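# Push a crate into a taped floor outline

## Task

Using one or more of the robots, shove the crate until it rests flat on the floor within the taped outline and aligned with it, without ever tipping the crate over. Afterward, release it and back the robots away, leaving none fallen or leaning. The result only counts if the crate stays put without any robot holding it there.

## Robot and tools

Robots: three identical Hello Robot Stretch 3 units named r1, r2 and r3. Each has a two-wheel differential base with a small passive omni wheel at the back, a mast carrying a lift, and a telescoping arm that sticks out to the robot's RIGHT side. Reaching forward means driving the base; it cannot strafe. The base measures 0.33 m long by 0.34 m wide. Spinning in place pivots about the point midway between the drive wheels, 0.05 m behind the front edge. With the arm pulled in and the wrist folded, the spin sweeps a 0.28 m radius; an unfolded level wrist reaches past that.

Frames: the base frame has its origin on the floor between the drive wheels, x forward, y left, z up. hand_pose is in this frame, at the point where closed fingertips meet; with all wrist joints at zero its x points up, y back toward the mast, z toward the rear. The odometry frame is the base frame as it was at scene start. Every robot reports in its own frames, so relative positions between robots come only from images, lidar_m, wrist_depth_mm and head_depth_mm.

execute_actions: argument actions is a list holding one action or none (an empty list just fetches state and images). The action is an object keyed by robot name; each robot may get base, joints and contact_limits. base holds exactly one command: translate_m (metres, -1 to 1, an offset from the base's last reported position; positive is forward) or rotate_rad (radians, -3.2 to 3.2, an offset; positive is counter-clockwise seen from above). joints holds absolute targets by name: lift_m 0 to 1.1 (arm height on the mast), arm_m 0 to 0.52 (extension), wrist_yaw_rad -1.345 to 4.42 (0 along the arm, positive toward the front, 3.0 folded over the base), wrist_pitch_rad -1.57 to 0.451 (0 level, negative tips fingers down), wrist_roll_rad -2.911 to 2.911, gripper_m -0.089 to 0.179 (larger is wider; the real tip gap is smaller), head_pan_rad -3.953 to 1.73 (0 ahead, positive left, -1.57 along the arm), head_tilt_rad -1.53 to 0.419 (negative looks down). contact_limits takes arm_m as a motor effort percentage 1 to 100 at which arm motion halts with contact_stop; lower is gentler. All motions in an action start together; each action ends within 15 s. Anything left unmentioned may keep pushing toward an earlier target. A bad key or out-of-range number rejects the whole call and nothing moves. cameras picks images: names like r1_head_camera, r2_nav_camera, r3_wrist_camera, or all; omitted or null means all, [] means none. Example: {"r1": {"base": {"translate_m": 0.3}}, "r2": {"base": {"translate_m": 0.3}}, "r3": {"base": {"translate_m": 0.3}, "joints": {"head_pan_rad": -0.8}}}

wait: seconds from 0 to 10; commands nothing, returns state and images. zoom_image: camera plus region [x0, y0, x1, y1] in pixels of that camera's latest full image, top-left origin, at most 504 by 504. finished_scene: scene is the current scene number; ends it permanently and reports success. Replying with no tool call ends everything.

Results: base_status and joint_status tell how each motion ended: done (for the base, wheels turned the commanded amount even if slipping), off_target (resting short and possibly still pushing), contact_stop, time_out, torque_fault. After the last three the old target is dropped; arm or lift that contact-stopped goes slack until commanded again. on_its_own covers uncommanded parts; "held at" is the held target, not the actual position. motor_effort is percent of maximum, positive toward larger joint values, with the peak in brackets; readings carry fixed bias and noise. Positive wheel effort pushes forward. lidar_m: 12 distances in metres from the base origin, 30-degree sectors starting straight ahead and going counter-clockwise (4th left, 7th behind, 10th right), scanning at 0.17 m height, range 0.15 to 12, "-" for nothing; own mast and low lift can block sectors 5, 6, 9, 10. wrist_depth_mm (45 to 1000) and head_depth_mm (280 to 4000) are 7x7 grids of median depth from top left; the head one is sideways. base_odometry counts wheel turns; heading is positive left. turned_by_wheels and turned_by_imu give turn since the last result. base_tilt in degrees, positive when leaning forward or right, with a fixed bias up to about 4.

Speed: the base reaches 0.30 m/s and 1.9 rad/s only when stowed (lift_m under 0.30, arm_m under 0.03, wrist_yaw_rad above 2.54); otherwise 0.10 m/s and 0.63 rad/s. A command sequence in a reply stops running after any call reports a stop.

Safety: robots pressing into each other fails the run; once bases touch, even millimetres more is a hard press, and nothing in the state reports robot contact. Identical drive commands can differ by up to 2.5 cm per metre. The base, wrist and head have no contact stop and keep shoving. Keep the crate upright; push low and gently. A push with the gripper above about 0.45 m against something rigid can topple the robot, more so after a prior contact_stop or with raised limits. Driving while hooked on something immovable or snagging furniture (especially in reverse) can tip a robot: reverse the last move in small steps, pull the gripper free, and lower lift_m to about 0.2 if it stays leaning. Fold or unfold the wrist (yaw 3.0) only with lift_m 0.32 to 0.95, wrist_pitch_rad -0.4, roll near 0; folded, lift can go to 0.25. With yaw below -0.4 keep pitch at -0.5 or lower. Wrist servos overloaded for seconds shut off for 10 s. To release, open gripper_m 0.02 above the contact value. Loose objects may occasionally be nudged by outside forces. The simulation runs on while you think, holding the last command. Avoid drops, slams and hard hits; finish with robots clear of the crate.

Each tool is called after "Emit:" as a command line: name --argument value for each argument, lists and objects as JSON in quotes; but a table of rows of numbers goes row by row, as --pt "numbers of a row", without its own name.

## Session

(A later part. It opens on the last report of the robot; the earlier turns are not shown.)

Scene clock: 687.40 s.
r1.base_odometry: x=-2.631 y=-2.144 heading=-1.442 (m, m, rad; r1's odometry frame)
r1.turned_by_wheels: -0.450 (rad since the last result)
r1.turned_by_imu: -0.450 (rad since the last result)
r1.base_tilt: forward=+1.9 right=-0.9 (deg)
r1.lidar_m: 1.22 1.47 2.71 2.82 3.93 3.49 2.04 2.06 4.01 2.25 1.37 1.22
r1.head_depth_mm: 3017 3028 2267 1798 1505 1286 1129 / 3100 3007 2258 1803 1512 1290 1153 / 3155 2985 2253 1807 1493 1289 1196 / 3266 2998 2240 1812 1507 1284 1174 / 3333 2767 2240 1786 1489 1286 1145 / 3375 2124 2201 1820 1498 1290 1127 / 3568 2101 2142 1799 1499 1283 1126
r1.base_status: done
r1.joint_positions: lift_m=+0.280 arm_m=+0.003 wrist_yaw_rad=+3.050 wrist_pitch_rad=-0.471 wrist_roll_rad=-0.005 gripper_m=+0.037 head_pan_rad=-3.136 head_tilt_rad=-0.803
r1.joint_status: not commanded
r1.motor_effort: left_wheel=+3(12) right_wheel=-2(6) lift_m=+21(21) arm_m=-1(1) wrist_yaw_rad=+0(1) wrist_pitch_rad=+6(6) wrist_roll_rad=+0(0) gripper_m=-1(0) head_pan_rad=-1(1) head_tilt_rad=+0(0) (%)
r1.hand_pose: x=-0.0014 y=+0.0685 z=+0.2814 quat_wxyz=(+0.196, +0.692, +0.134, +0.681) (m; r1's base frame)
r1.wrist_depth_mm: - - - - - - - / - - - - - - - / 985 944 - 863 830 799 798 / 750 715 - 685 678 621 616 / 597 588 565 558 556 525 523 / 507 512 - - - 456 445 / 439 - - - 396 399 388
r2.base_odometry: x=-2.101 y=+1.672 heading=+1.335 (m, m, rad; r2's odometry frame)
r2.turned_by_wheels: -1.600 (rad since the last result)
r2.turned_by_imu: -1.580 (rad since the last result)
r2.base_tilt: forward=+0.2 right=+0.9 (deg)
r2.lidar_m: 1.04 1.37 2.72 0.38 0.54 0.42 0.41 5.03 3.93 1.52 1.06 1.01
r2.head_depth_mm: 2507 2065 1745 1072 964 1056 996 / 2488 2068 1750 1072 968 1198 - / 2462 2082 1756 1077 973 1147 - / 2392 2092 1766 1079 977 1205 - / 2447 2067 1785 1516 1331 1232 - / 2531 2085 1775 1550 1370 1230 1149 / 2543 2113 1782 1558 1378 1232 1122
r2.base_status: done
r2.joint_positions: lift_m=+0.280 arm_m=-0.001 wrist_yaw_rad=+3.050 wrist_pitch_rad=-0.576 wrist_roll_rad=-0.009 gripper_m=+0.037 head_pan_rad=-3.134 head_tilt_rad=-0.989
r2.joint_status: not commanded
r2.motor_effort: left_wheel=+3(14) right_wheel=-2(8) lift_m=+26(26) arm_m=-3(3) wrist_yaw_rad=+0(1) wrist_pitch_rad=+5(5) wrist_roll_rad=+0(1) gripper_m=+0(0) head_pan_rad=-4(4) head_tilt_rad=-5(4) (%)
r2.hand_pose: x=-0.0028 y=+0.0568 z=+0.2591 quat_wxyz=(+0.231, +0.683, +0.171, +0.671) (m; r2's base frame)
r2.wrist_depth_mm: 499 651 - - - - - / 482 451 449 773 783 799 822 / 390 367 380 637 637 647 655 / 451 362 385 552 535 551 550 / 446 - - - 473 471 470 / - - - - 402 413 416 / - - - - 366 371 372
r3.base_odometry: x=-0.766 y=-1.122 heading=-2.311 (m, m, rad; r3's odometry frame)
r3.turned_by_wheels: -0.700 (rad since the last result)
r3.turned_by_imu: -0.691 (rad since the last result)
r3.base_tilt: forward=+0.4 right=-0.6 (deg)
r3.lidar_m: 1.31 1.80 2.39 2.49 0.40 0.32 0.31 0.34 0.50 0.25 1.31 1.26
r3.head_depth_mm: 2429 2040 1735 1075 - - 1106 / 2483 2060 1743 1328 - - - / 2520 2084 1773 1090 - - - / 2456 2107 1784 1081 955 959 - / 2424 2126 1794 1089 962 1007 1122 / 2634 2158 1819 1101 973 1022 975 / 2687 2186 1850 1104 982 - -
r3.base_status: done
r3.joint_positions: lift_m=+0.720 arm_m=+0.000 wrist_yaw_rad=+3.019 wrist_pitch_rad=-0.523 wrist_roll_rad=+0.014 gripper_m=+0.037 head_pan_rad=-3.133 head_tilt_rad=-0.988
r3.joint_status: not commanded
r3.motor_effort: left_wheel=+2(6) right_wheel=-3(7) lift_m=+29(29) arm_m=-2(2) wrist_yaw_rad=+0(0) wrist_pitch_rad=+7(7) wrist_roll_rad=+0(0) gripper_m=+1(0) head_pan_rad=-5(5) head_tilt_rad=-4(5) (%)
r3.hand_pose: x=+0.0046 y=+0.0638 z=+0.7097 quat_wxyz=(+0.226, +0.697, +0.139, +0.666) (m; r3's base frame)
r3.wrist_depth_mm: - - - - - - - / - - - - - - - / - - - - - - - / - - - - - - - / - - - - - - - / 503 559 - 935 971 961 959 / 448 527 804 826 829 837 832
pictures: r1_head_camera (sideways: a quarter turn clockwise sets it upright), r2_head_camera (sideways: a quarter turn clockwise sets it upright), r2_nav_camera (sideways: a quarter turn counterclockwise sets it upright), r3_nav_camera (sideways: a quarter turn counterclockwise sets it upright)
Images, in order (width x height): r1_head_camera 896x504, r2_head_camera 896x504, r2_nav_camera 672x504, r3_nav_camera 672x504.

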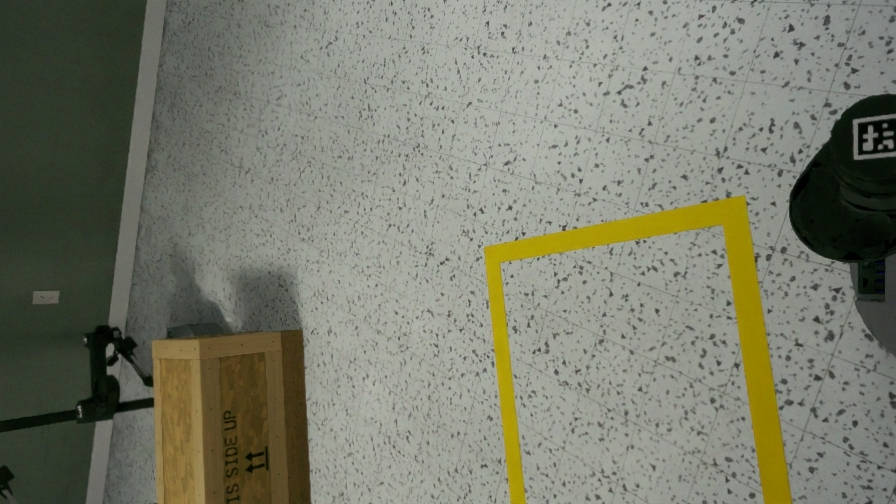

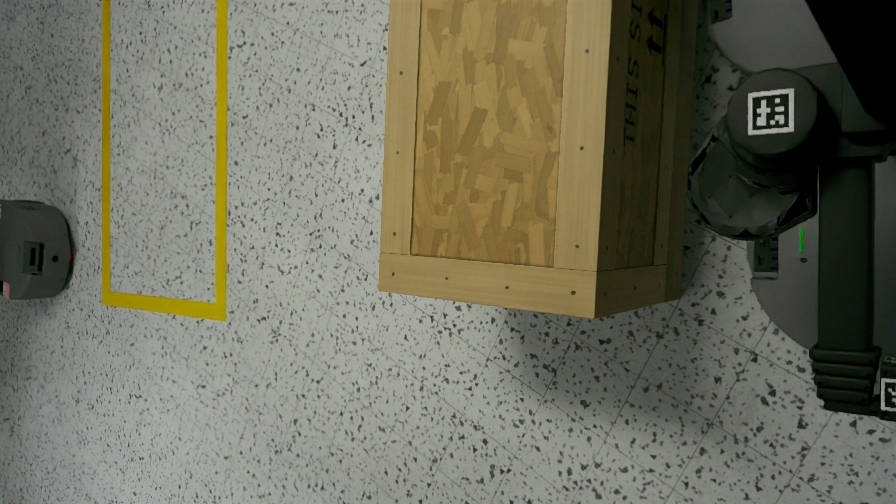

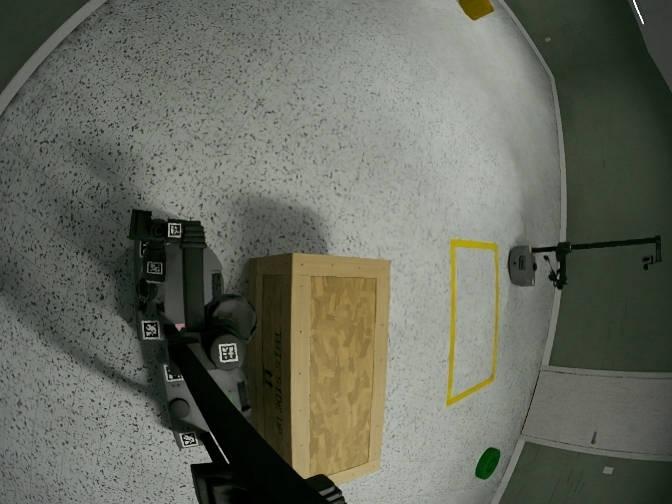

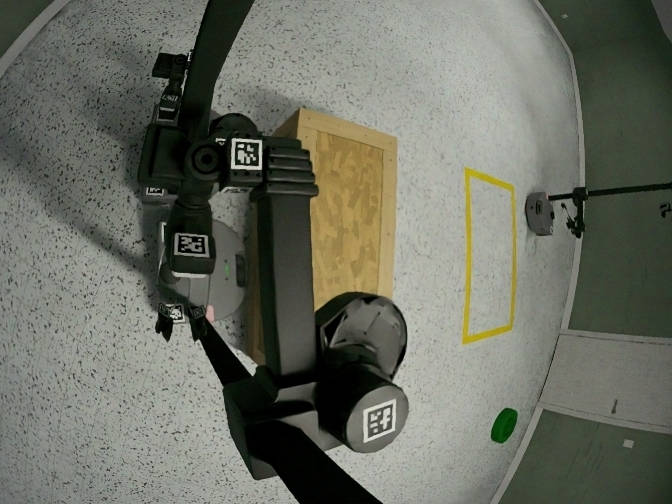

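Emit:
execute_actions --actions '[{"r3":{"base":{"rotate_rad":0.35}},"r1":{"joints":{"head_pan_rad":-2.75}}}]' --cameras '[]'

Emit:
execute_actions --actions '[{"r3":{"base":{"translate_m":0.12}},"r2":{"joints":{"lift_m":0.36}}}]' --cameras '[]'

Emit:
execute_actions --actions '[{"r3":{"base":{"rotate_rad":-0.35}}}]' --cameras '[]'

Emit:
execute_actions --actions '[{"r3":{"base":{"translate_m":-0.13}},"r2":{"base":{"translate_m":-0.125}}}]' --cameras '["r1_head_camera","r3_nav_camera","r2_nav_camera"]'

Scene clock: 700.03 s.
r1.base_odometry: x=-2.631 y=-2.144 heading=-1.442 (m, m, rad; r1's odometry frame)
r1.turned_by_wheels: +0.000 (rad since the last result)
r1.turned_by_imu: +0.000 (rad since the last result)
r1.base_tilt: forward=+1.9 right=-1.0 (deg)
r1.lidar_m: 1.23 1.46 2.72 2.83 3.92 3.51 2.03 2.07 4.00 2.24 1.36 1.22
r1.head_depth_mm: 3214 3027 2260 1809 1516 1293 1125 / 3268 2580 2222 1803 1505 1295 1155 / 3715 2201 2247 1810 1492 1289 1153 / 3943 2226 2235 1797 1493 1291 1145 / - 2323 2227 1807 1501 1287 1152 / - 2969 2238 1802 1511 1292 1129 / - 2966 2238 1803 1486 1281 1128
r1.base_status: not commanded
r1.joint_positions: lift_m=+0.280 arm_m=+0.003 wrist_yaw_rad=+3.050 wrist_pitch_rad=-0.471 wrist_roll_rad=-0.005 gripper_m=+0.037 head_pan_rad=-2.757 head_tilt_rad=-0.803
r1.joint_status: all done
r1.motor_effort: left_wheel=+3(3) right_wheel=-2(2) lift_m=+20(21) arm_m=-1(1) wrist_yaw_rad=+0(1) wrist_pitch_rad=+6(6) wrist_roll_rad=+0(0) gripper_m=+0(0) head_pan_rad=+3(20) head_tilt_rad=+0(0) (%)
r1.hand_pose: x=-0.0014 y=+0.0685 z=+0.2814 quat_wxyz=(+0.196, +0.692, +0.134, +0.681) (m; r1's base frame)
r1.wrist_depth_mm: - - - - - - - / - - - - - - - / 972 951 - 873 864 793 799 / 740 721 - 701 666 629 623 / 599 590 565 548 563 535 509 / 502 515 - - - 445 447 / 449 - - - 402 393 390
r2.base_odometry: x=-2.101 y=+1.672 heading=+1.335 (m, m, rad; r2's odometry frame)
r2.turned_by_wheels: +0.000 (rad since the last result)
r2.turned_by_imu: -0.001 (rad since the last result)
r2.base_tilt: forward=+0.2 right=+0.9 (deg)
r2.lidar_m: 1.04 1.37 2.72 0.38 0.52 0.41 0.41 5.02 3.93 1.52 1.07 1.01
r2.head_depth_mm: 2502 2055 1757 1070 964 1104 993 / 2483 2077 1776 1073 966 1202 - / 2442 2073 1762 1078 968 1150 - / 2402 2082 1771 1074 973 1197 - / 2437 2082 1783 1524 1330 1225 - / 2546 2086 1781 1555 1385 1229 1144 / 2505 2090 1791 1555 1375 1234 1115
r2.base_status: not commanded
r2.joint_positions: lift_m=+0.280 arm_m=-0.001 wrist_yaw_rad=+3.050 wrist_pitch_rad=-0.576 wrist_roll_rad=-0.009 gripper_m=+0.037 head_pan_rad=-3.134 head_tilt_rad=-0.989
r2.joint_status: not commanded
r2.motor_effort: left_wheel=+3(3) right_wheel=-2(2) lift_m=+26(26) arm_m=-3(3) wrist_yaw_rad=+0(1) wrist_pitch_rad=+5(5) wrist_roll_rad=+1(1) gripper_m=+0(0) head_pan_rad=-3(3) head_tilt_rad=-4(5) (%)
r2.hand_pose: x=-0.0028 y=+0.0568 z=+0.2591 quat_wxyz=(+0.231, +0.683, +0.171, +0.671) (m; r2's base frame)
r2.wrist_depth_mm: 493 646 - - - - - / 456 450 442 782 777 815 808 / 431 365 377 588 631 642 652 / 429 323 370 442 543 542 551 / 444 - - - 468 472 474 / - - - - 405 408 416 / - - - - 366 370 366
r3.base_odometry: x=-0.766 y=-1.122 heading=-1.961 (m, m, rad; r3's odometry frame)
r3.turned_by_wheels: +0.350 (rad since the last result)
r3.turned_by_imu: +0.345 (rad since the last result)
r3.base_tilt: forward=+0.4 right=-0.6 (deg)
r3.lidar_m: 1.54 2.39 2.40 2.93 0.33 0.31 0.32 0.42 0.25 0.38 1.26 1.27
r3.head_depth_mm: 2324 2039 1734 1544 - - 1109 / 2375 2039 1743 1091 - - - / 2495 2074 1776 1091 - - - / 2541 2096 1781 1081 975 1171 - / 2569 2127 1797 1089 1017 1276 1011 / 2633 2146 1828 1557 1192 798 837 / 2648 2183 1831 1590 1408 - -
r3.base_status: done
r3.joint_positions: lift_m=+0.720 arm_m=+0.000 wrist_yaw_rad=+3.019 wrist_pitch_rad=-0.523 wrist_roll_rad=+0.014 gripper_m=+0.037 head_pan_rad=-3.133 head_tilt_rad=-0.988
r3.joint_status: not commanded
r3.motor_effort: left_wheel=-2(6) right_wheel=+3(8) lift_m=+29(29) arm_m=-2(2) wrist_yaw_rad=-1(1) wrist_pitch_rad=+7(7) wrist_roll_rad=+0(0) gripper_m=+2(1) head_pan_rad=-5(4) head_tilt_rad=-6(6) (%)
r3.hand_pose: x=+0.0046 y=+0.0638 z=+0.7097 quat_wxyz=(+0.226, +0.697, +0.139, +0.666) (m; r3's base frame)
r3.wrist_depth_mm: - - - - - - - / - - - - - - - / - - - - - - - / - - - - - - - / 577 589 - - - - - / 502 512 - 947 971 930 951 / 450 464 702 827 828 833 836
pictures: none
No camera images: the call's "cameras" was empty. Leave "cameras" out to get every camera's image.

Scene clock: 702.50 s.
r1.base_odometry: x=-2.631 y=-2.144 heading=-1.442 (m, m, rad; r1's odometry frame)
r1.turned_by_wheels: +0.000 (rad since the last result)
r1.turned_by_imu: +0.000 (rad since the last result)
r1.base_tilt: forward=+1.9 right=-1.0 (deg)
r1.lidar_m: 1.22 1.46 2.73 2.83 3.95 3.51 2.04 2.07 4.00 2.25 1.37 1.22
r1.head_depth_mm: 3259 3011 2277 1810 1499 1288 1127 / 3302 2658 2201 1797 1496 1292 1157 / 3657 2194 2242 1799 1522 1289 1160 / 3876 2236 2247 1800 1497 1284 1150 / - 2311 2249 1801 1494 1284 1147 / - 2963 2206 1793 1495 1284 1129 / - 2936 2231 1796 1496 1283 1127
r1.base_status: not commanded
r1.joint_positions: lift_m=+0.280 arm_m=+0.003 wrist_yaw_rad=+3.050 wrist_pitch_rad=-0.471 wrist_roll_rad=-0.005 gripper_m=+0.037 head_pan_rad=-2.757 head_tilt_rad=-0.803
r1.joint_status: not commanded
r1.motor_effort: left_wheel=+4(3) right_wheel=-2(1) lift_m=+21(21) arm_m=-1(1) wrist_yaw_rad=+0(1) wrist_pitch_rad=+7(6) wrist_roll_rad=+0(0) gripper_m=+1(1) head_pan_rad=+3(3) head_tilt_rad=+0(1) (%)
r1.hand_pose: x=-0.0014 y=+0.0685 z=+0.2814 quat_wxyz=(+0.196, +0.692, +0.134, +0.681) (m; r1's base frame)
r1.wrist_depth_mm: - - - - - - - / - - - - - - - / - 922 - 880 840 818 790 / 742 728 - 675 655 634 609 / 591 573 561 553 564 529 518 / 508 514 - - - 455 445 / 449 - - - 398 399 388
r2.base_odometry: x=-2.101 y=+1.672 heading=+1.335 (m, m, rad; r2's odometry frame)
r2.turned_by_wheels: +0.000 (rad since the last result)
r2.turned_by_imu: +0.000 (rad since the last result)
r2.base_tilt: forward=+0.2 right=+0.9 (deg)
r2.lidar_m: 1.04 1.37 2.72 0.42 0.54 0.41 0.41 5.04 3.93 1.52 1.06 1.01
r2.head_depth_mm: 2467 2057 1750 1068 966 1179 1134 / 2484 2071 1772 1074 968 1126 - / 2449 2059 1776 1074 964 - - / 2373 2078 1752 1076 977 1195 - / 2449 2072 1772 1521 1328 1232 - / 2532 2073 1786 1545 1379 1230 1151 / 2560 2092 1776 1555 1380 1242 1120
r2.base_status: not commanded
r2.joint_positions: lift_m=+0.360 arm_m=-0.001 wrist_yaw_rad=+3.050 wrist_pitch_rad=-0.576 wrist_roll_rad=-0.009 gripper_m=+0.037 head_pan_rad=-3.134 head_tilt_rad=-0.989
r2.joint_status: all done
r2.motor_effort: left_wheel=+4(3) right_wheel=-2(2) lift_m=+37(37) arm_m=-3(3) wrist_yaw_rad=+1(0) wrist_pitch_rad=+5(5) wrist_roll_rad=+1(1) gripper_m=+1(0) head_pan_rad=-3(5) head_tilt_rad=-4(5) (%)
r2.hand_pose: x=-0.0028 y=+0.0568 z=+0.3386 quat_wxyz=(+0.231, +0.683, +0.171, +0.671) (m; r2's base frame)
r2.wrist_depth_mm: 496 643 - - - - - / 500 680 591 888 947 949 978 / 490 664 497 499 768 772 777 / 486 613 437 453 638 655 667 / 481 546 - 503 569 564 573 / 467 - - - 481 493 498 / 426 - - - 441 442 442
r3.base_odometry: x=-0.811 y=-1.233 heading=-1.961 (m, m, rad; r3's odometry frame)
r3.turned_by_wheels: +0.000 (rad since the last result)
r3.turned_by_imu: -0.001 (rad since the last result)
r3.base_tilt: forward=+0.4 right=-0.6 (deg)
r3.lidar_m: 1.45 2.30 2.31 2.82 0.44 0.42 0.43 0.32 0.32 1.31 1.18 1.19
r3.head_depth_mm: 2371 2024 1735 1074 - - 1112 / 2415 2054 1748 1093 - - - / 2512 2062 1762 1090 - - - / 2571 2099 1246 1078 1179 1283 - / 2600 2132 1804 1091 1312 1208 1109 / 2619 2162 1826 1162 735 727 1076 / 2654 2190 1846 1595 755 - -
r3.base_status: done
r3.joint_positions: lift_m=+0.720 arm_m=+0.000 wrist_yaw_rad=+3.019 wrist_pitch_rad=-0.523 wrist_roll_rad=+0.014 gripper_m=+0.037 head_pan_rad=-3.133 head_tilt_rad=-0.988
r3.joint_status: not commanded
r3.motor_effort: left_wheel=-2(3) right_wheel=+3(8) lift_m=+29(29) arm_m=-2(1) wrist_yaw_rad=-1(0) wrist_pitch_rad=+7(7) wrist_roll_rad=+0(0) gripper_m=+0(0) head_pan_rad=-4(3) head_tilt_rad=-5(6) (%)
r3.hand_pose: x=+0.0046 y=+0.0638 z=+0.7097 quat_wxyz=(+0.226, +0.697, +0.139, +0.666) (m; r3's base frame)
r3.wrist_depth_mm: - - - - - - - / - - - - - - - / - - - - - - - / - - - - - - - / 585 603 - - - - - / 505 606 - 933 971 945 922 / 470 600 808 818 816 830 831
pictures: none
No camera images: the call's "cameras" was empty. Leave "cameras" out to get every camera's image.

Scene clock: 704.10 s.
r1.base_odometry: x=-2.631 y=-2.144 heading=-1.442 (m, m, rad; r1's odometry frame)
r1.turned_by_wheels: +0.000 (rad since the last result)
r1.turned_by_imu: +0.000 (rad since the last result)
r1.base_tilt: forward=+1.8 right=-1.1 (deg)
r1.lidar_m: 1.22 1.46 2.72 2.83 3.93 3.50 2.04 2.06 3.99 2.25 1.37 1.22
r1.head_depth_mm: 3236 3034 2274 1801 1511 1293 1133 / 3284 2620 2222 1806 1500 1297 1152 / 3742 2215 2210 1801 1509 1289 1156 / 3910 2204 2232 1797 1492 1287 1152 / - 2308 2240 1813 1495 1286 1142 / - 2996 2222 1786 1491 1286 1130 / - 2969 2234 1783 1499 1282 1132
r1.base_status: not commanded
r1.joint_positions: lift_m=+0.280 arm_m=+0.003 wrist_yaw_rad=+3.050 wrist_pitch_rad=-0.471 wrist_roll_rad=-0.005 gripper_m=+0.037 head_pan_rad=-2.757 head_tilt_rad=-0.803
r1.joint_status: not commanded
r1.motor_effort: left_wheel=+3(4) right_wheel=-2(1) lift_m=+21(21) arm_m=-1(1) wrist_yaw_rad=-1(1) wrist_pitch_rad=+6(6) wrist_roll_rad=+0(0) gripper_m=+0(0) head_pan_rad=+3(2) head_tilt_rad=+1(0) (%)
r1.hand_pose: x=-0.0014 y=+0.0685 z=+0.2814 quat_wxyz=(+0.196, +0.692, +0.134, +0.681) (m; r1's base frame)
r1.wrist_depth_mm: - - - - - - - / - - - - - - - / - 935 - 871 829 809 772 / 744 722 - 673 667 632 642 / 610 577 567 567 568 527 519 / 496 505 - - - 455 442 / 445 - - - 404 396 386
r2.base_odometry: x=-2.101 y=+1.672 heading=+1.335 (m, m, rad; r2's odometry frame)
r2.turned_by_wheels: +0.000 (rad since the last result)
r2.turned_by_imu: +0.000 (rad since the last result)
r2.base_tilt: forward=+0.2 right=+0.9 (deg)
r2.lidar_m: 1.04 1.37 2.72 0.42 0.55 0.42 0.41 5.04 3.93 1.52 1.07 1.01
r2.head_depth_mm: 2477 2065 1764 1073 966 1180 1137 / 2508 2070 1744 1070 967 1131 - / 2451 2070 1762 1080 965 - - / 2375 2075 1780 1079 975 1193 - / 2445 2076 1770 1520 1322 1230 - / 2539 2087 1774 1546 1371 1235 1148 / 2539 2102 1780 1558 1364 1230 1116
r2.base_status: not commanded
r2.joint_positions: lift_m=+0.360 arm_m=-0.001 wrist_yaw_rad=+3.050 wrist_pitch_rad=-0.576 wrist_roll_rad=-0.009 gripper_m=+0.037 head_pan_rad=-3.134 head_tilt_rad=-0.989
r2.joint_status: not commanded
r2.motor_effort: left_wheel=+3(3) right_wheel=-2(2) lift_m=+38(38) arm_m=-3(3) wrist_yaw_rad=+0(1) wrist_pitch_rad=+5(5) wrist_roll_rad=+1(1) gripper_m=-1(0) head_pan_rad=-3(4) head_tilt_rad=-4(5) (%)
r2.hand_pose: x=-0.0028 y=+0.0568 z=+0.3386 quat_wxyz=(+0.231, +0.683, +0.171, +0.671) (m; r2's base frame)
r2.wrist_depth_mm: 501 649 - - - - - / 500 691 615 856 936 932 950 / 494 683 501 521 752 779 786 / 483 608 456 481 648 641 658 / 487 550 - 541 562 559 563 / 463 - - - 482 495 494 / 425 - - - 435 438 447
r3.base_odometry: x=-0.811 y=-1.233 heading=-2.311 (m, m, rad; r3's odometry frame)
r3.turned_by_wheels: -0.350 (rad since the last result)
r3.turned_by_imu: -0.346 (rad since the last result)
r3.base_tilt: forward=+0.4 right=-0.5 (deg)
r3.lidar_m: 1.23 1.68 2.30 2.38 3.26 0.42 0.42 0.45 0.32 0.42 1.23 1.18
r3.head_depth_mm: 2441 2023 1734 1073 - - 1107 / 2476 2055 1751 1094 - - - / 2514 2077 1768 1089 - - - / 2565 2110 1786 1081 1007 1275 - / 2478 2134 1800 1092 1018 1285 1122 / 2631 2168 1830 1096 1049 1298 994 / 2670 2178 1836 1112 1075 - -
r3.base_status: done
r3.joint_positions: lift_m=+0.720 arm_m=+0.000 wrist_yaw_rad=+3.019 wrist_pitch_rad=-0.523 wrist_roll_rad=+0.014 gripper_m=+0.037 head_pan_rad=-3.133 head_tilt_rad=-0.988
r3.joint_status: not commanded
r3.motor_effort: left_wheel=+3(8) right_wheel=-3(7) lift_m=+29(29) arm_m=-2(2) wrist_yaw_rad=+1(0) wrist_pitch_rad=+7(7) wrist_roll_rad=+0(0) gripper_m=+0(1) head_pan_rad=-4(4) head_tilt_rad=-6(4) (%)
r3.hand_pose: x=+0.0046 y=+0.0638 z=+0.7097 quat_wxyz=(+0.226, +0.697, +0.139, +0.666) (m; r3's base frame)
r3.wrist_depth_mm: - - - - - - - / - - - - - - - / - - - - - - - / - - - - - - - / - - - - - - - / 553 934 - 936 983 933 956 / 517 814 820 836 819 834 822
pictures: none
No camera images: the call's "cameras" was empty. Leave "cameras" out to get every camera's image.

Scene clock: 706.87 s.
r1.base_odometry: x=-2.631 y=-2.144 heading=-1.442 (m, m, rad; r1's odometry frame)
r1.turned_by_wheels: +0.000 (rad since the last result)
r1.turned_by_imu: +0.000 (rad since the last result)
r1.base_tilt: forward=+1.9 right=-1.0 (deg)
r1.lidar_m: 1.22 1.47 2.73 2.83 3.94 3.49 2.03 2.06 4.00 2.24 1.37 1.22
r1.head_depth_mm: 3149 3029 2271 1804 1511 1303 1134 / 3265 2512 2236 1811 1508 1288 1150 / 3750 2204 2231 1800 1484 1287 1163 / 3938 2213 2243 1803 1499 1281 1149 / - 2286 2239 1788 1491 1286 1146 / - 2976 2202 1790 1497 1284 1127 / - 2964 2248 1801 1490 1281 1126
r1.base_status: not commanded
r1.joint_positions: lift_m=+0.280 arm_m=+0.003 wrist_yaw_rad=+3.050 wrist_pitch_rad=-0.471 wrist_roll_rad=-0.005 gripper_m=+0.037 head_pan_rad=-2.757 head_tilt_rad=-0.803
r1.joint_status: not commanded
r1.motor_effort: left_wheel=+3(3) right_wheel=-1(2) lift_m=+21(21) arm_m=-1(1) wrist_yaw_rad=+0(2) wrist_pitch_rad=+6(6) wrist_roll_rad=+0(0) gripper_m=+0(1) head_pan_rad=+4(3) head_tilt_rad=+0(1) (%)
r1.hand_pose: x=-0.0014 y=+0.0685 z=+0.2814 quat_wxyz=(+0.196, +0.692, +0.134, +0.681) (m; r1's base frame)
r1.wrist_depth_mm: - - - - - - - / - - - - - - - / - 941 - 884 840 803 787 / 745 722 - 670 660 636 614 / 602 576 565 564 562 524 523 / 508 500 - - - 458 444 / 442 - - - 407 395 385
r2.base_odometry: x=-2.130 y=+1.550 heading=+1.335 (m, m, rad; r2's odometry frame)
r2.turned_by_wheels: +0.000 (rad since the last result)
r2.turned_by_imu: -0.001 (rad since the last result)
r2.base_tilt: forward=+0.2 right=+0.9 (deg)
r2.lidar_m: 1.15 1.52 2.78 0.41 0.38 0.29 0.28 0.29 3.84 1.69 1.18 1.12
r2.head_depth_mm: 2494 2045 1759 1529 948 890 1140 / 2489 2064 1752 1070 951 877 - / 2432 2076 1761 1072 952 - - / 2350 2069 1782 1078 946 894 - / 2445 2069 1779 1547 1339 1196 - / 2533 2100 1787 1552 1369 1234 1148 / 2570 2096 1781 1561 1383 1238 1119
r2.base_status: done
r2.joint_positions: lift_m=+0.360 arm_m=-0.001 wrist_yaw_rad=+3.050 wrist_pitch_rad=-0.576 wrist_roll_rad=-0.009 gripper_m=+0.037 head_pan_rad=-3.134 head_tilt_rad=-0.989
r2.joint_status: not commanded
r2.motor_effort: left_wheel=+3(4) right_wheel=-2(9) lift_m=+37(37) arm_m=-3(3) wrist_yaw_rad=+1(1) wrist_pitch_rad=+5(5) wrist_roll_rad=+1(1) gripper_m=+0(1) head_pan_rad=-5(5) head_tilt_rad=-4(4) (%)
r2.hand_pose: x=-0.0028 y=+0.0568 z=+0.3386 quat_wxyz=(+0.231, +0.683, +0.171, +0.671) (m; r2's base frame)
r2.wrist_depth_mm: 347 446 - - - - - / 349 478 611 852 927 951 963 / 348 477 503 520 772 773 797 / 346 465 445 468 646 652 665 / 342 502 - 533 565 560 567 / 336 - - - 476 496 499 / 303 - - - 436 443 444
r3.base_odometry: x=-0.724 y=-1.137 heading=-2.311 (m, m, rad; r3's odometry frame)
r3.turned_by_wheels: +0.000 (rad since the last result)
r3.turned_by_imu: +0.000 (rad since the last result)
r3.base_tilt: forward=+0.4 right=-0.6 (deg)
r3.lidar_m: 1.35 1.85 2.36 2.46 0.37 0.30 0.29 0.31 0.31 0.41 1.35 1.30
r3.head_depth_mm: 2436 2030 1725 1542 - - 1110 / 2495 2048 1760 1569 - - - / 2546 2074 1768 1092 - - - / 2476 2111 1789 1080 962 899 - / 2406 2124 1807 1086 963 924 1121 / 2635 2171 1829 1100 969 940 996 / 2658 2181 1834 1106 979 - -
r3.base_status: done
r3.joint_positions: lift_m=+0.720 arm_m=+0.000 wrist_yaw_rad=+3.019 wrist_pitch_rad=-0.523 wrist_roll_rad=+0.014 gripper_m=+0.037 head_pan_rad=-3.133 head_tilt_rad=-0.988
r3.joint_status: not commanded
r3.motor_effort: left_wheel=+3(4) right_wheel=-2(8) lift_m=+29(29) arm_m=-2(2) wrist_yaw_rad=-1(0) wrist_pitch_rad=+7(7) wrist_roll_rad=+0(0) gripper_m=+0(0) head_pan_rad=-4(2) head_tilt_rad=-5(4) (%)
r3.hand_pose: x=+0.0046 y=+0.0638 z=+0.7097 quat_wxyz=(+0.226, +0.697, +0.139, +0.666) (m; r3's base frame)
r3.wrist_depth_mm: - - - - - - - / - - - - - - - / - - - - - - - / - - - - - - - / - - - - - - - / 503 557 - 955 969 934 943 / 445 489 817 843 838 838 836
pictures: r1_head_camera (sideways: a quarter turn clockwise sets it upright), r2_nav_camera (sideways: a quarter turn counterclockwise sets it upright), r3_nav_camera (sideways: a quarter turn counterclockwise sets it upright)
Images, in order (width x height): r1_head_camera 896x504, r2_nav_camera 672x504, r3_nav_camera 672x504.

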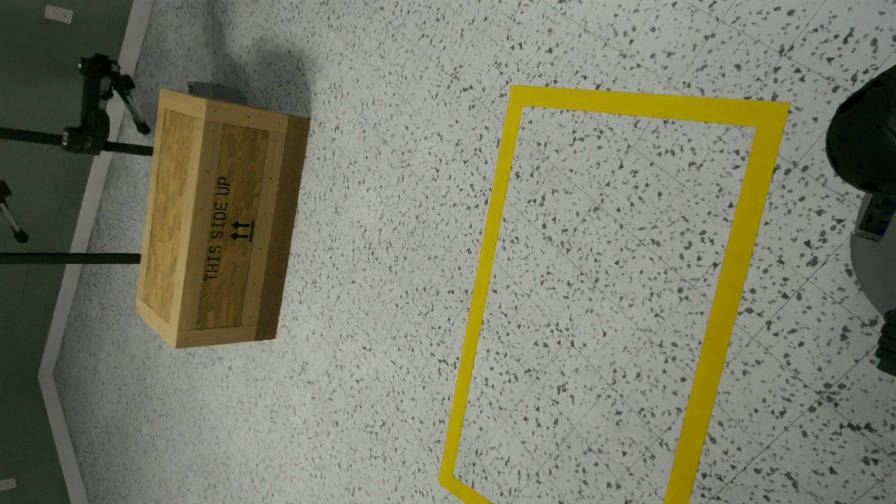

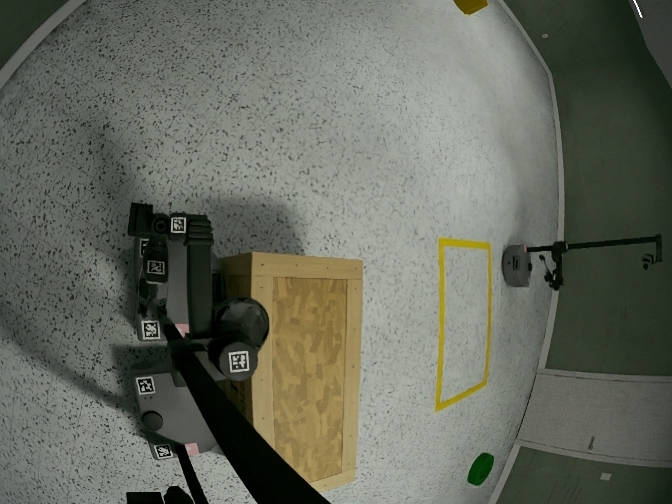

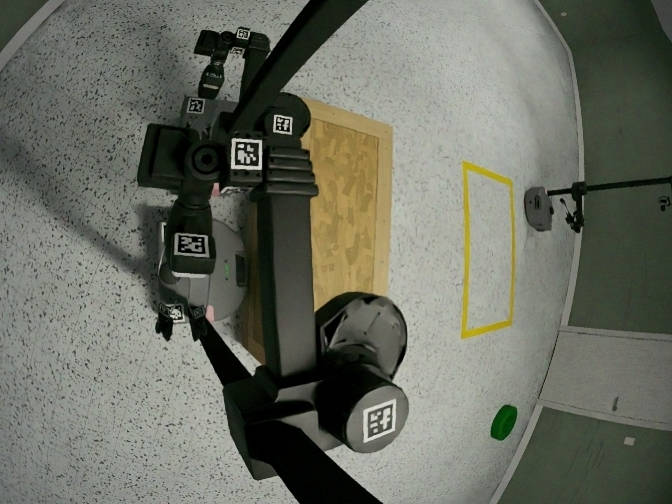

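Emit:
execute_actions --actions '[{"r3":{"base":{"translate_m":-0.3}},"r2":{"base":{"translate_m":-0.3}}}]' --cameras '["r1_head_camera","r2_nav_camera"]'

Scene clock: 715.73 s.
r1.base_odometry: x=-2.631 y=-2.144 heading=-1.442 (m, m, rad; r1's odometry frame)
r1.turned_by_wheels: +0.000 (rad since the last result)
r1.turned_by_imu: +0.000 (rad since the last result)
r1.base_tilt: forward=+1.8 right=-1.0 (deg)
r1.lidar_m: 1.22 1.46 2.72 2.83 3.94 3.50 1.76 1.79 3.99 2.25 1.37 1.22
r1.head_depth_mm: 3167 2960 2278 1808 1506 1294 1135 / 3410 2213 2094 1806 1509 1289 1147 / 3721 2095 2034 1810 1500 1280 1159 / 3878 2087 2085 1808 1494 1298 1153 / - 2075 2133 1819 1488 1289 1145 / - 3032 2241 1794 1512 1292 1125 / - 2958 2240 1803 1498 1284 1132
r1.base_status: not commanded
r1.joint_positions: lift_m=+0.280 arm_m=+0.003 wrist_yaw_rad=+3.050 wrist_pitch_rad=-0.471 wrist_roll_rad=-0.005 gripper_m=+0.037 head_pan_rad=-2.757 head_tilt_rad=-0.803
r1.joint_status: not commanded
r1.motor_effort: left_wheel=+3(3) right_wheel=-2(2) lift_m=+21(21) arm_m=-1(1) wrist_yaw_rad=+0(0) wrist_pitch_rad=+6(6) wrist_roll_rad=+0(0) gripper_m=+1(0) head_pan_rad=+3(3) head_tilt_rad=+0(0) (%)
r1.hand_pose: x=-0.0014 y=+0.0685 z=+0.2814 quat_wxyz=(+0.196, +0.692, +0.134, +0.681) (m; r1's base frame)
r1.wrist_depth_mm: - - - - - - - / - - - - - - - / - 963 - 867 820 811 780 / 740 708 - 672 649 639 625 / 612 577 561 557 559 519 513 / 499 506 - - - 459 449 / 442 - - - 399 394 389
r2.base_odometry: x=-2.200 y=+1.259 heading=+1.336 (m, m, rad; r2's odometry frame)
r2.turned_by_wheels: +0.000 (rad since the last result)
r2.turned_by_imu: +0.035 (rad since the last result)
r2.base_tilt: forward=+0.2 right=+0.9 (deg)
r2.lidar_m: 1.42 1.91 2.91 0.40 0.36 0.28 0.28 0.30 3.66 1.98 1.43 1.37
r2.head_depth_mm: 2475 2052 1741 1532 946 877 1123 / 2503 2070 1744 1526 950 877 - / 2353 2053 1760 1074 952 - - / 2186 2062 1780 1074 955 895 - / 2525 2082 1764 1546 1338 1194 - / 2488 2095 1777 1554 1365 1231 1159 / 2528 2092 1765 1549 1370 1241 1122
r2.base_status: translate_m off_target (by the wheels' count: -0.2997 of -0.3000)
r2.joint_positions: lift_m=+0.360 arm_m=-0.001 wrist_yaw_rad=+3.050 wrist_pitch_rad=-0.576 wrist_roll_rad=-0.009 gripper_m=+0.037 head_pan_rad=-3.134 head_tilt_rad=-0.990
r2.joint_status: not commanded
r2.on_its_own: left_wheel is at rest, and its effort (-36) is outside its rest range (-18 to +18); right_wheel is at rest, and its effort (-52) is outside its rest range (-18 to +18)
r2.motor_effort: left_wheel=-36(81) right_wheel=-52(64) lift_m=+37(38) arm_m=-3(3) wrist_yaw_rad=+0(0) wrist_pitch_rad=+5(5) wrist_roll_rad=+1(1) gripper_m=+1(0) head_pan_rad=-3(4) head_tilt_rad=-5(5) (%)
r2.hand_pose: x=-0.0028 y=+0.0568 z=+0.3387 quat_wxyz=(+0.231, +0.683, +0.171, +0.671) (m; r2's base frame)
r2.wrist_depth_mm: 328 416 - - - - - / 330 445 617 656 934 961 954 / 327 450 507 514 755 768 785 / 328 465 448 450 641 647 661 / 326 474 - 513 564 562 568 / 324 - - - 475 494 504 / 297 - - - 438 444 447
r3.base_odometry: x=-0.521 y=-0.916 heading=-2.312 (m, m, rad; r3's odometry frame)
r3.turned_by_wheels: -0.001 (rad since the last result)
r3.turned_by_imu: +0.001 (rad since the last result)
r3.base_tilt: forward=+0.5 right=-0.6 (deg)
r3.lidar_m: 1.61 2.20 2.51 2.62 0.35 0.28 0.28 0.30 0.30 0.40 1.60 1.55
r3.head_depth_mm: 2419 2016 1723 1546 - - 1111 / 2483 2040 1750 1569 - - - / 2550 2073 1752 1574 - - - / 2514 2097 1791 1077 953 889 - / 2262 2128 1809 1086 961 902 1123 / 2542 2136 1824 1098 967 913 976 / 2657 2175 1827 1104 976 - -
r3.base_status: translate_m off_target (by the wheels' count: -0.2996 of -0.3000)
r3.joint_positions: lift_m=+0.720 arm_m=+0.000 wrist_yaw_rad=+3.019 wrist_pitch_rad=-0.523 wrist_roll_rad=+0.014 gripper_m=+0.037 head_pan_rad=-3.134 head_tilt_rad=-0.990
r3.joint_status: not commanded
r3.on_its_own: left_wheel is at rest, and its effort (-72) is outside its rest range (-18 to +18); right_wheel is at rest, and its effort (-44) is outside its rest range (-18 to +18)
r3.motor_effort: left_wheel=-72(100) right_wheel=-44(85) lift_m=+28(29) arm_m=-1(1) wrist_yaw_rad=-1(0) wrist_pitch_rad=+7(7) wrist_roll_rad=+0(0) gripper_m=+1(0) head_pan_rad=-3(4) head_tilt_rad=-4(5) (%)
r3.hand_pose: x=+0.0045 y=+0.0638 z=+0.7097 quat_wxyz=(+0.226, +0.697, +0.139, +0.666) (m; r3's base frame)
r3.wrist_depth_mm: - - - - - - - / - - - - - - - / - - - - - - - / - - - - - - - / - - - - - - - / 506 530 - 944 968 934 938 / 444 464 822 823 816 827 834
pictures: r1_head_camera (sideways: a quarter turn clockwise sets it upright), r2_nav_camera (sideways: a quarter turn counterclockwise sets it upright)
Images, in order (width x height): r1_head_camera 896x504, r2_nav_camera 672x504.

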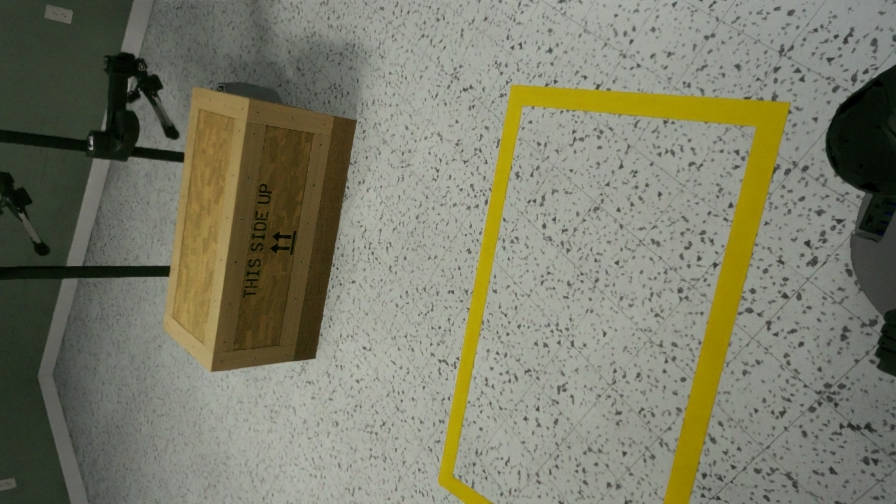

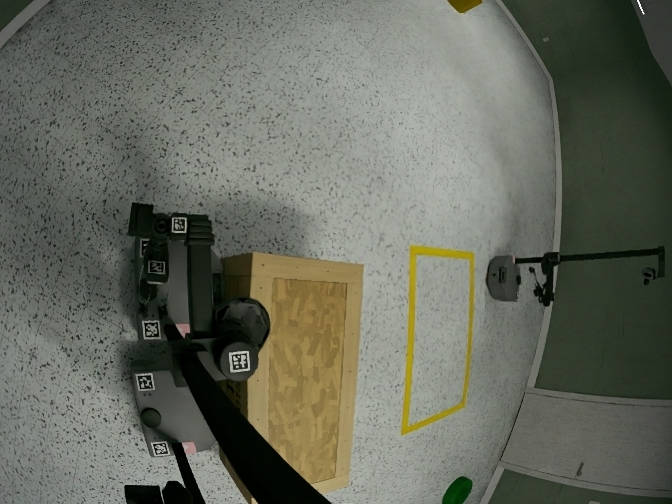

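Emit:
execute_actions --actions '[{"r3":{"base":{"translate_m":0.004}},"r2":{"base":{"rotate_rad":-0.05}}}]' --cameras '[]'

Emit:
execute_actions --actions '[{"r3":{"base":{"translate_m":-0.35}},"r2":{"base":{"translate_m":-0.35}}}]' --cameras '["r1_head_camera","r2_nav_camera"]'

Scene clock: 722.57 s.
r1.base_odometry: x=-2.631 y=-2.144 heading=-1.442 (m, m, rad; r1's odometry frame)
r1.turned_by_wheels: +0.000 (rad since the last result)
r1.turned_by_imu: +0.000 (rad since the last result)
r1.base_tilt: forward=+1.9 right=-1.0 (deg)
r1.lidar_m: 1.22 1.47 2.72 2.83 3.97 3.50 1.76 1.79 4.01 2.25 1.36 1.22
r1.head_depth_mm: 3199 3005 2265 1826 1514 1294 1136 / 3291 2217 2101 1809 1501 1287 1147 / 3685 2096 2042 1792 1513 1285 1157 / 3914 2079 2087 1803 1498 1285 1151 / - 2105 2099 1788 1495 1288 1149 / - 2915 2241 1797 1499 1289 1131 / 3954 2989 2241 1794 1492 1287 1124
r1.base_status: not commanded
r1.joint_positions: lift_m=+0.280 arm_m=+0.003 wrist_yaw_rad=+3.050 wrist_pitch_rad=-0.471 wrist_roll_rad=-0.005 gripper_m=+0.037 head_pan_rad=-2.757 head_tilt_rad=-0.803
r1.joint_status: not commanded
r1.motor_effort: left_wheel=+3(4) right_wheel=-2(1) lift_m=+21(21) arm_m=-1(1) wrist_yaw_rad=-1(1) wrist_pitch_rad=+6(6) wrist_roll_rad=+0(0) gripper_m=-1(0) head_pan_rad=+3(3) head_tilt_rad=+0(1) (%)
r1.hand_pose: x=-0.0014 y=+0.0685 z=+0.2814 quat_wxyz=(+0.196, +0.692, +0.134, +0.681) (m; r1's base frame)
r1.wrist_depth_mm: - - - - - - - / - - - - - - - / - 945 - 862 815 793 778 / 731 718 - 673 652 639 619 / 603 586 577 555 574 530 517 / 505 507 - - - 460 441 / 446 - - - 399 395 390
r2.base_odometry: x=-2.200 y=+1.259 heading=+1.287 (m, m, rad; r2's odometry frame)
r2.turned_by_wheels: -0.049 (rad since the last result)
r2.turned_by_imu: -0.047 (rad since the last result)
r2.base_tilt: forward=+0.2 right=+0.9 (deg)
r2.lidar_m: 1.40 1.84 2.91 0.40 0.37 0.28 0.28 0.29 3.67 2.07 1.45 1.37
r2.head_depth_mm: 2452 2052 1752 1539 950 890 1022 / 2495 2045 1757 1073 950 878 - / 2496 2072 1754 1071 954 - - / 2212 2069 1778 1071 956 892 - / 2435 2080 1769 1548 1306 1176 - / 2525 2084 1779 1539 1374 1231 1156 / 2557 2092 1784 1558 1359 1238 1114
r2.base_status: rotate_rad off_target (by the wheels' count: -0.0492 of -0.0500)
r2.joint_positions: lift_m=+0.360 arm_m=-0.001 wrist_yaw_rad=+3.050 wrist_pitch_rad=-0.576 wrist_roll_rad=-0.009 gripper_m=+0.037 head_pan_rad=-3.134 head_tilt_rad=-0.990
r2.joint_status: not commanded
r2.on_its_own: right_wheel is at rest, and its effort (-43) is outside its rest range (-18 to +18)
r2.motor_effort: left_wheel=-2(22) right_wheel=-43(51) lift_m=+36(36) arm_m=-3(3) wrist_yaw_rad=+0(0) wrist_pitch_rad=+5(5) wrist_roll_rad=+1(1) gripper_m=+0(0) head_pan_rad=-4(4) head_tilt_rad=-4(4) (%)
r2.hand_pose: x=-0.0028 y=+0.0568 z=+0.3387 quat_wxyz=(+0.231, +0.683, +0.171, +0.671) (m; r2's base frame)
r2.wrist_depth_mm: 347 449 - - - - - / 346 473 587 865 945 952 951 / 346 471 500 526 766 768 787 / 342 459 442 453 644 649 660 / 340 492 - 509 560 565 565 / 332 - - - 483 497 494 / 302 - - - 442 438 442
r3.base_odometry: x=-0.524 y=-0.919 heading=-2.312 (m, m, rad; r3's odometry frame)
r3.turned_by_wheels: +0.000 (rad since the last result)
r3.turned_by_imu: +0.000 (rad since the last result)
r3.base_tilt: forward=+0.4 right=-0.6 (deg)
r3.lidar_m: 1.60 2.19 2.51 2.61 0.36 0.28 0.28 0.30 0.30 0.40 1.60 1.54
r3.head_depth_mm: 2447 2027 1740 1542 - - 1106 / 2473 2056 1749 1564 - - - / 2505 2081 1757 1557 - - - / 2546 2087 1780 1078 956 896 - / 2243 2113 1801 1085 962 904 1124 / 2565 2137 1821 1099 970 910 973 / 2663 2180 1832 1110 979 - -
r3.base_status: done
r3.joint_positions: lift_m=+0.720 arm_m=+0.000 wrist_yaw_rad=+3.019 wrist_pitch_rad=-0.523 wrist_roll_rad=+0.014 gripper_m=+0.037 head_pan_rad=-3.134 head_tilt_rad=-0.990
r3.joint_status: not commanded
r3.motor_effort: left_wheel=+1(56) right_wheel=+0(41) lift_m=+28(28) arm_m=-2(2) wrist_yaw_rad=+0(0) wrist_pitch_rad=+7(7) wrist_roll_rad=+0(0) gripper_m=+1(0) head_pan_rad=-3(4) head_tilt_rad=-3(4) (%)
r3.hand_pose: x=+0.0045 y=+0.0638 z=+0.7097 quat_wxyz=(+0.226, +0.697, +0.139, +0.666) (m; r3's base frame)
r3.wrist_depth_mm: - - - - - - - / - - - - - - - / - - - - - - - / - - - - - - - / - - - - - - - / 504 542 - 926 975 949 946 / 449 466 811 815 821 830 829
pictures: none
No camera images: the call's "cameras" was empty. Leave "cameras" out to get every camera's image.

Scene clock: 727.27 s.
r1.base_odometry: x=-2.631 y=-2.144 heading=-1.442 (m, m, rad; r1's odometry frame)
r1.turned_by_wheels: +0.000 (rad since the last result)
r1.turned_by_imu: +0.000 (rad since the last result)
r1.base_tilt: forward=+1.8 right=-1.0 (deg)
r1.lidar_m: 1.22 1.47 2.73 2.83 3.93 3.50 1.43 1.45 3.97 2.25 1.37 1.22
r1.head_depth_mm: 3227 3028 2247 1802 1518 1297 1130 / 3483 2750 1745 1804 1502 1295 1149 / 3640 2751 1707 1799 1501 1289 1157 / 3885 3030 1755 1808 1512 1283 1146 / - 2121 1800 1809 1504 1289 1146 / - 2951 2023 1785 1508 1285 1128 / - 2978 2229 1782 1491 1286 1126
r1.base_status: not commanded
r1.joint_positions: lift_m=+0.280 arm_m=+0.003 wrist_yaw_rad=+3.050 wrist_pitch_rad=-0.471 wrist_roll_rad=-0.005 gripper_m=+0.037 head_pan_rad=-2.757 head_tilt_rad=-0.803
r1.joint_status: not commanded
r1.motor_effort: left_wheel=+3(3) right_wheel=-2(2) lift_m=+21(21) arm_m=-1(1) wrist_yaw_rad=-1(1) wrist_pitch_rad=+6(6) wrist_roll_rad=+0(0) gripper_m=+0(1) head_pan_rad=+3(3) head_tilt_rad=+1(0) (%)
r1.hand_pose: x=-0.0014 y=+0.0685 z=+0.2814 quat_wxyz=(+0.196, +0.692, +0.134, +0.681) (m; r1's base frame)
r1.wrist_depth_mm: - - - - - - - / - - - - - - - / - 934 - 897 820 804 764 / 744 738 - 681 677 656 620 / 614 584 573 563 564 536 516 / 501 507 - - - 456 444 / 439 - - - 393 398 388
r2.base_odometry: x=-2.298 y=+0.923 heading=+1.287 (m, m, rad; r2's odometry frame)
r2.turned_by_wheels: +0.000 (rad since the last result)
r2.turned_by_imu: +0.044 (rad since the last result)
r2.base_tilt: forward=+0.3 right=+0.9 (deg)
r2.lidar_m: 1.72 2.33 3.06 0.39 0.36 0.28 0.28 0.29 3.47 2.41 1.74 1.67
r2.head_depth_mm: 2509 2052 1763 1533 944 877 1124 / 2511 2084 1752 1535 950 878 - / 2111 2002 1760 1073 948 - - / 2039 1993 1767 1076 956 895 - / 2523 2084 1776 1540 1332 1176 - / 2509 2082 1771 1555 1370 1231 1154 / 2531 2101 1794 1552 1374 1230 1123
r2.base_status: translate_m off_target (by the wheels' count: -0.3497 of -0.3500)
r2.joint_positions: lift_m=+0.360 arm_m=-0.001 wrist_yaw_rad=+3.050 wrist_pitch_rad=-0.576 wrist_roll_rad=-0.009 gripper_m=+0.037 head_pan_rad=-3.134 head_tilt_rad=-0.990
r2.joint_status: not commanded
r2.on_its_own: left_wheel is at rest, and its effort (-35) is outside its rest range (-18 to +18); right_wheel is at rest, and its effort (-52) is outside its rest range (-18 to +18)
r2.motor_effort: left_wheel=-35(69) right_wheel=-52(61) lift_m=+36(36) arm_m=-3(3) wrist_yaw_rad=+0(1) wrist_pitch_rad=+5(5) wrist_roll_rad=+1(1) gripper_m=+0(0) head_pan_rad=-4(3) head_tilt_rad=-4(4) (%)
r2.hand_pose: x=-0.0028 y=+0.0568 z=+0.3387 quat_wxyz=(+0.231, +0.683, +0.171, +0.671) (m; r2's base frame)
r2.wrist_depth_mm: 329 417 - - - - - / 334 452 609 901 943 948 969 / 332 451 496 517 780 763 792 / 330 448 435 450 647 646 665 / 330 477 - 495 563 561 567 / 326 - - - 484 495 497 / 298 - - - 437 447 443
r3.base_odometry: x=-0.288 y=-0.661 heading=-2.313 (m, m, rad; r3's odometry frame)
r3.turned_by_wheels: -0.001 (rad since the last result)
r3.turned_by_imu: -0.003 (rad since the last result)
r3.base_tilt: forward=+0.5 right=-0.5 (deg)
r3.lidar_m: 1.90 2.62 2.68 2.79 0.36 0.28 0.28 0.30 0.28 0.39 1.91 1.84
r3.head_depth_mm: 2451 2015 1728 1541 - - 1110 / 2457 2051 1755 1563 - - - / 2487 2076 1768 1569 - - - / 2532 2082 1777 1079 956 888 - / 2121 2045 1811 1086 962 903 1113 / 2397 2120 1818 1093 972 909 968 / 2634 2180 1846 1108 979 - -
r3.base_status: translate_m off_target (by the wheels' count: -0.3496 of -0.3500)
r3.joint_positions: lift_m=+0.720 arm_m=+0.000 wrist_yaw_rad=+3.019 wrist_pitch_rad=-0.523 wrist_roll_rad=+0.014 gripper_m=+0.037 head_pan_rad=-3.134 head_tilt_rad=-0.990
r3.joint_status: not commanded
r3.on_its_own: left_wheel is at rest, and its effort (-71) is outside its rest range (-18 to +18); right_wheel is at rest, and its effort (-44) is outside its rest range (-18 to +18)
r3.motor_effort: left_wheel=-71(90) right_wheel=-44(81) lift_m=+28(28) arm_m=-2(1) wrist_yaw_rad=+0(0) wrist_pitch_rad=+7(7) wrist_roll_rad=+0(0) gripper_m=+0(1) head_pan_rad=-5(4) head_tilt_rad=-4(4) (%)
r3.hand_pose: x=+0.0045 y=+0.0638 z=+0.7097 quat_wxyz=(+0.226, +0.697, +0.139, +0.666) (m; r3's base frame)
r3.wrist_depth_mm: - - - - - - - / - - - - - - - / - - - - - - - / - - - - - - - / - - - - - - - / 502 537 - 935 974 926 954 / 445 466 819 827 826 835 822
pictures: r1_head_camera (sideways: a quarter turn clockwise sets it upright), r2_nav_camera (sideways: a quarter turn counterclockwise sets it upright)
Images, in order (width x height): r1_head_camera 896x504, r2_nav_camera 672x504.

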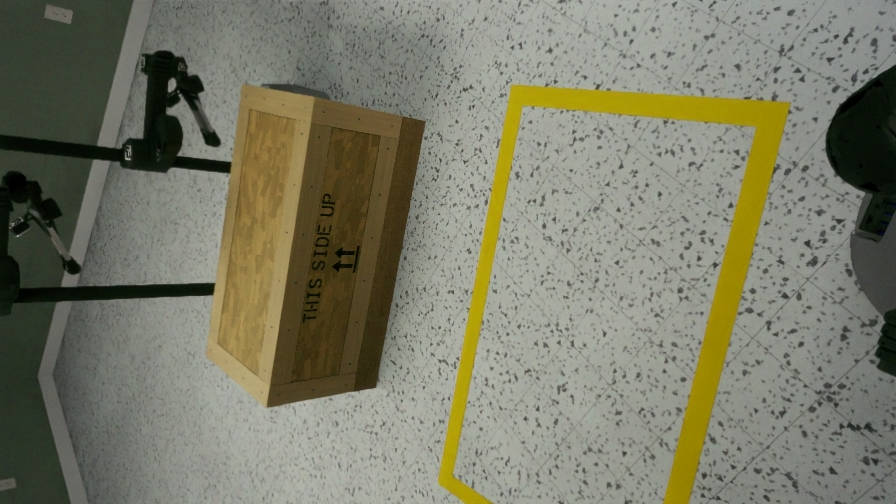

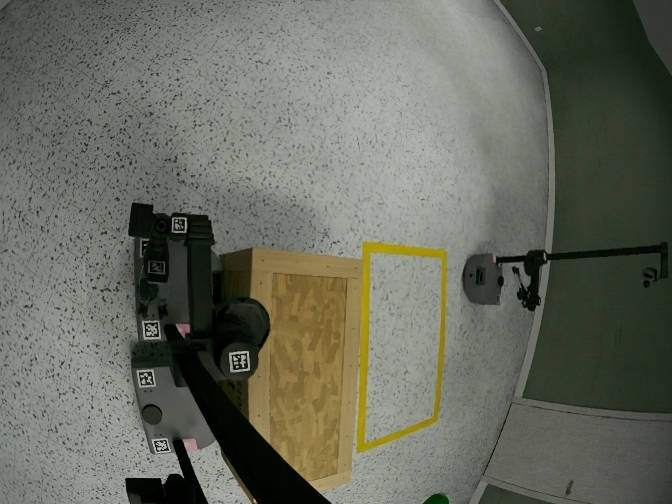

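Emit:
execute_actions --actions '[{"r3":{"base":{"translate_m":-0.4}},"r2":{"base":{"translate_m":-0.4}}}]' --cameras '["r1_head_camera","r2_nav_camera"]'

Scene clock: 740.33 s.
r1.base_odometry: x=-2.631 y=-2.144 heading=-1.442 (m, m, rad; r1's odometry frame)
r1.turned_by_wheels: +0.000 (rad since the last result)
r1.turned_by_imu: +0.000 (rad since the last result)
r1.base_tilt: forward=+1.9 right=-1.0 (deg)
r1.lidar_m: 1.22 1.46 2.72 2.83 3.94 3.50 1.04 1.05 3.98 2.25 1.36 1.22
r1.head_depth_mm: 3251 2999 2267 1808 1507 1289 1135 / 3471 2981 1828 1470 1507 1291 1148 / 3632 2717 1566 1445 1500 1285 1169 / 1603 2998 1564 1495 1502 1280 1148 / 1538 2860 1563 1575 1496 1289 1153 / - 2969 1560 1653 1503 1286 1118 / - 2993 2226 1749 1497 1285 1131
r1.base_status: not commanded
r1.joint_positions: lift_m=+0.280 arm_m=+0.003 wrist_yaw_rad=+3.050 wrist_pitch_rad=-0.471 wrist_roll_rad=-0.005 gripper_m=+0.037 head_pan_rad=-2.757 head_tilt_rad=-0.803
r1.joint_status: not commanded
r1.motor_effort: left_wheel=+3(3) right_wheel=-2(2) lift_m=+21(21) arm_m=-1(1) wrist_yaw_rad=+1(1) wrist_pitch_rad=+6(6) wrist_roll_rad=+0(0) gripper_m=+0(0) head_pan_rad=+2(3) head_tilt_rad=+0(0) (%)
r1.hand_pose: x=-0.0014 y=+0.0685 z=+0.2814 quat_wxyz=(+0.196, +0.692, +0.134, +0.681) (m; r1's base frame)
r1.wrist_depth_mm: - - - - - - - / - - - - - - - / 996 934 - 881 837 790 784 / 741 722 - 682 666 642 612 / 609 602 557 573 567 525 517 / 505 511 - - - 454 442 / 447 - - - 403 395 389
r2.base_odometry: x=-2.410 y=+0.540 heading=+1.287 (m, m, rad; r2's odometry frame)
r2.turned_by_wheels: +0.000 (rad since the last result)
r2.turned_by_imu: +0.013 (rad since the last result)
r2.base_tilt: forward=+0.2 right=+0.9 (deg)
r2.lidar_m: 2.08 2.84 3.24 0.39 0.36 0.28 0.28 0.29 3.25 2.87 2.09 2.01
r2.head_depth_mm: 2422 2047 1747 1535 950 876 1104 / 2486 2044 1753 1539 949 878 - / 2492 1802 1762 1071 952 - - / 1495 1766 1769 1074 956 893 - / 2516 2087 1764 1545 1330 1183 - / 2551 2090 1780 1545 1370 1227 1152 / 2545 2091 1782 1546 1385 1229 1122
r2.base_status: translate_m off_target (by the wheels' count: -0.3997 of -0.4000)
r2.joint_positions: lift_m=+0.360 arm_m=-0.001 wrist_yaw_rad=+3.050 wrist_pitch_rad=-0.576 wrist_roll_rad=-0.009 gripper_m=+0.037 head_pan_rad=-3.134 head_tilt_rad=-0.990
r2.joint_status: not commanded
r2.on_its_own: left_wheel is at rest, and its effort (-38) is outside its rest range (-18 to +18); right_wheel is at rest, and its effort (-52) is outside its rest range (-18 to +18)
r2.motor_effort: left_wheel=-38(56) right_wheel=-52(59) lift_m=+37(37) arm_m=-3(3) wrist_yaw_rad=+0(0) wrist_pitch_rad=+5(5) wrist_roll_rad=+0(1) gripper_m=-1(0) head_pan_rad=-5(3) head_tilt_rad=-4(4) (%)
r2.hand_pose: x=-0.0028 y=+0.0568 z=+0.3387 quat_wxyz=(+0.231, +0.683, +0.171, +0.671) (m; r2's base frame)
r2.wrist_depth_mm: 326 414 - - - - - / 329 440 605 899 940 945 985 / 328 444 503 512 764 779 798 / 327 444 437 442 648 644 663 / 328 470 - 486 562 559 570 / 323 - - - 480 496 503 / 296 - - - 435 445 448
r3.base_odometry: x=-0.018 y=-0.367 heading=-2.313 (m, m, rad; r3's odometry frame)
r3.turned_by_wheels: -0.001 (rad since the last result)
r3.turned_by_imu: -0.001 (rad since the last result)
r3.base_tilt: forward=+0.5 right=-0.6 (deg)
r3.lidar_m: 2.26 2.99 2.87 2.99 0.36 0.28 0.28 0.30 0.28 0.38 2.27 2.18
r3.head_depth_mm: 2356 2028 1731 1539 - - 1108 / 2444 2040 1751 1564 - - - / 2505 2089 1767 1564 - - - / 2571 2097 1777 1079 952 889 - / 2559 1849 1794 1087 962 900 1111 / 2387 1890 1820 1095 973 910 973 / 2567 2169 1836 1108 979 - -
r3.base_status: translate_m off_target (by the wheels' count: -0.3996 of -0.4000)
r3.joint_positions: lift_m=+0.720 arm_m=+0.000 wrist_yaw_rad=+3.019 wrist_pitch_rad=-0.523 wrist_roll_rad=+0.014 gripper_m=+0.037 head_pan_rad=-3.134 head_tilt_rad=-0.990
r3.joint_status: not commanded
r3.on_its_own: left_wheel is at rest, and its effort (-67) is outside its rest range (-18 to +18); right_wheel is at rest, and its effort (-46) is outside its rest range (-18 to +18)
r3.motor_effort: left_wheel=-67(77) right_wheel=-46(69) lift_m=+28(28) arm_m=-2(2) wrist_yaw_rad=-1(0) wrist_pitch_rad=+7(7) wrist_roll_rad=+0(0) gripper_m=-1(0) head_pan_rad=-3(5) head_tilt_rad=-4(4) (%)
r3.hand_pose: x=+0.0045 y=+0.0638 z=+0.7097 quat_wxyz=(+0.226, +0.697, +0.139, +0.666) (m; r3's base frame)
r3.wrist_depth_mm: - - - - - - - / - - - - - - - / - - - - - - - / - - - - - - - / - - - - - - - / 499 536 - 937 960 935 950 / 443 470 811 832 817 843 817
pictures: r1_head_camera (sideways: a quarter turn clockwise sets it upright), r2_nav_camera (sideways: a quarter turn counterclockwise sets it upright)
Images, in order (width x height): r1_head_camera 896x504, r2_nav_camera 672x504.

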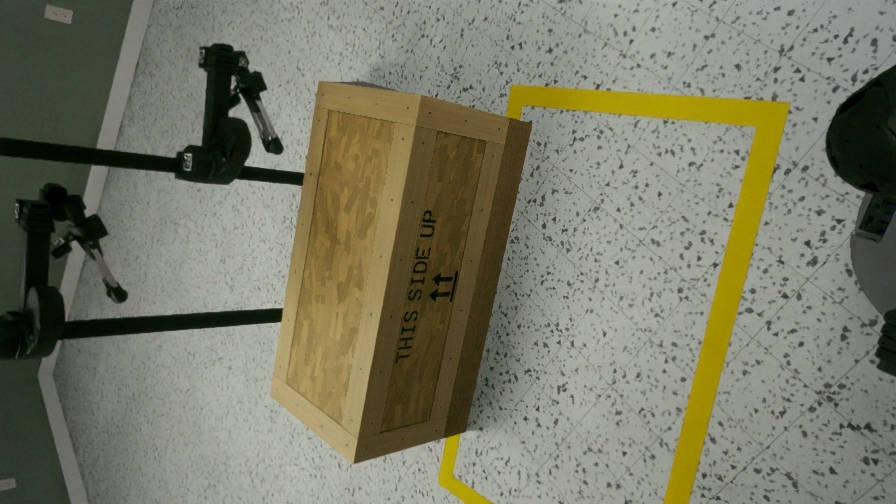

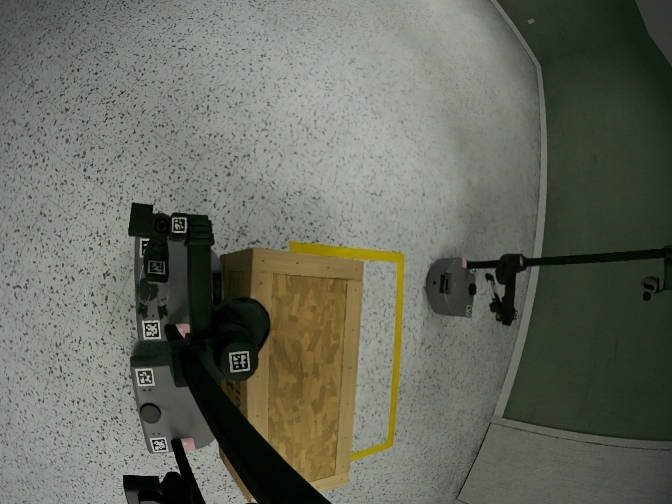

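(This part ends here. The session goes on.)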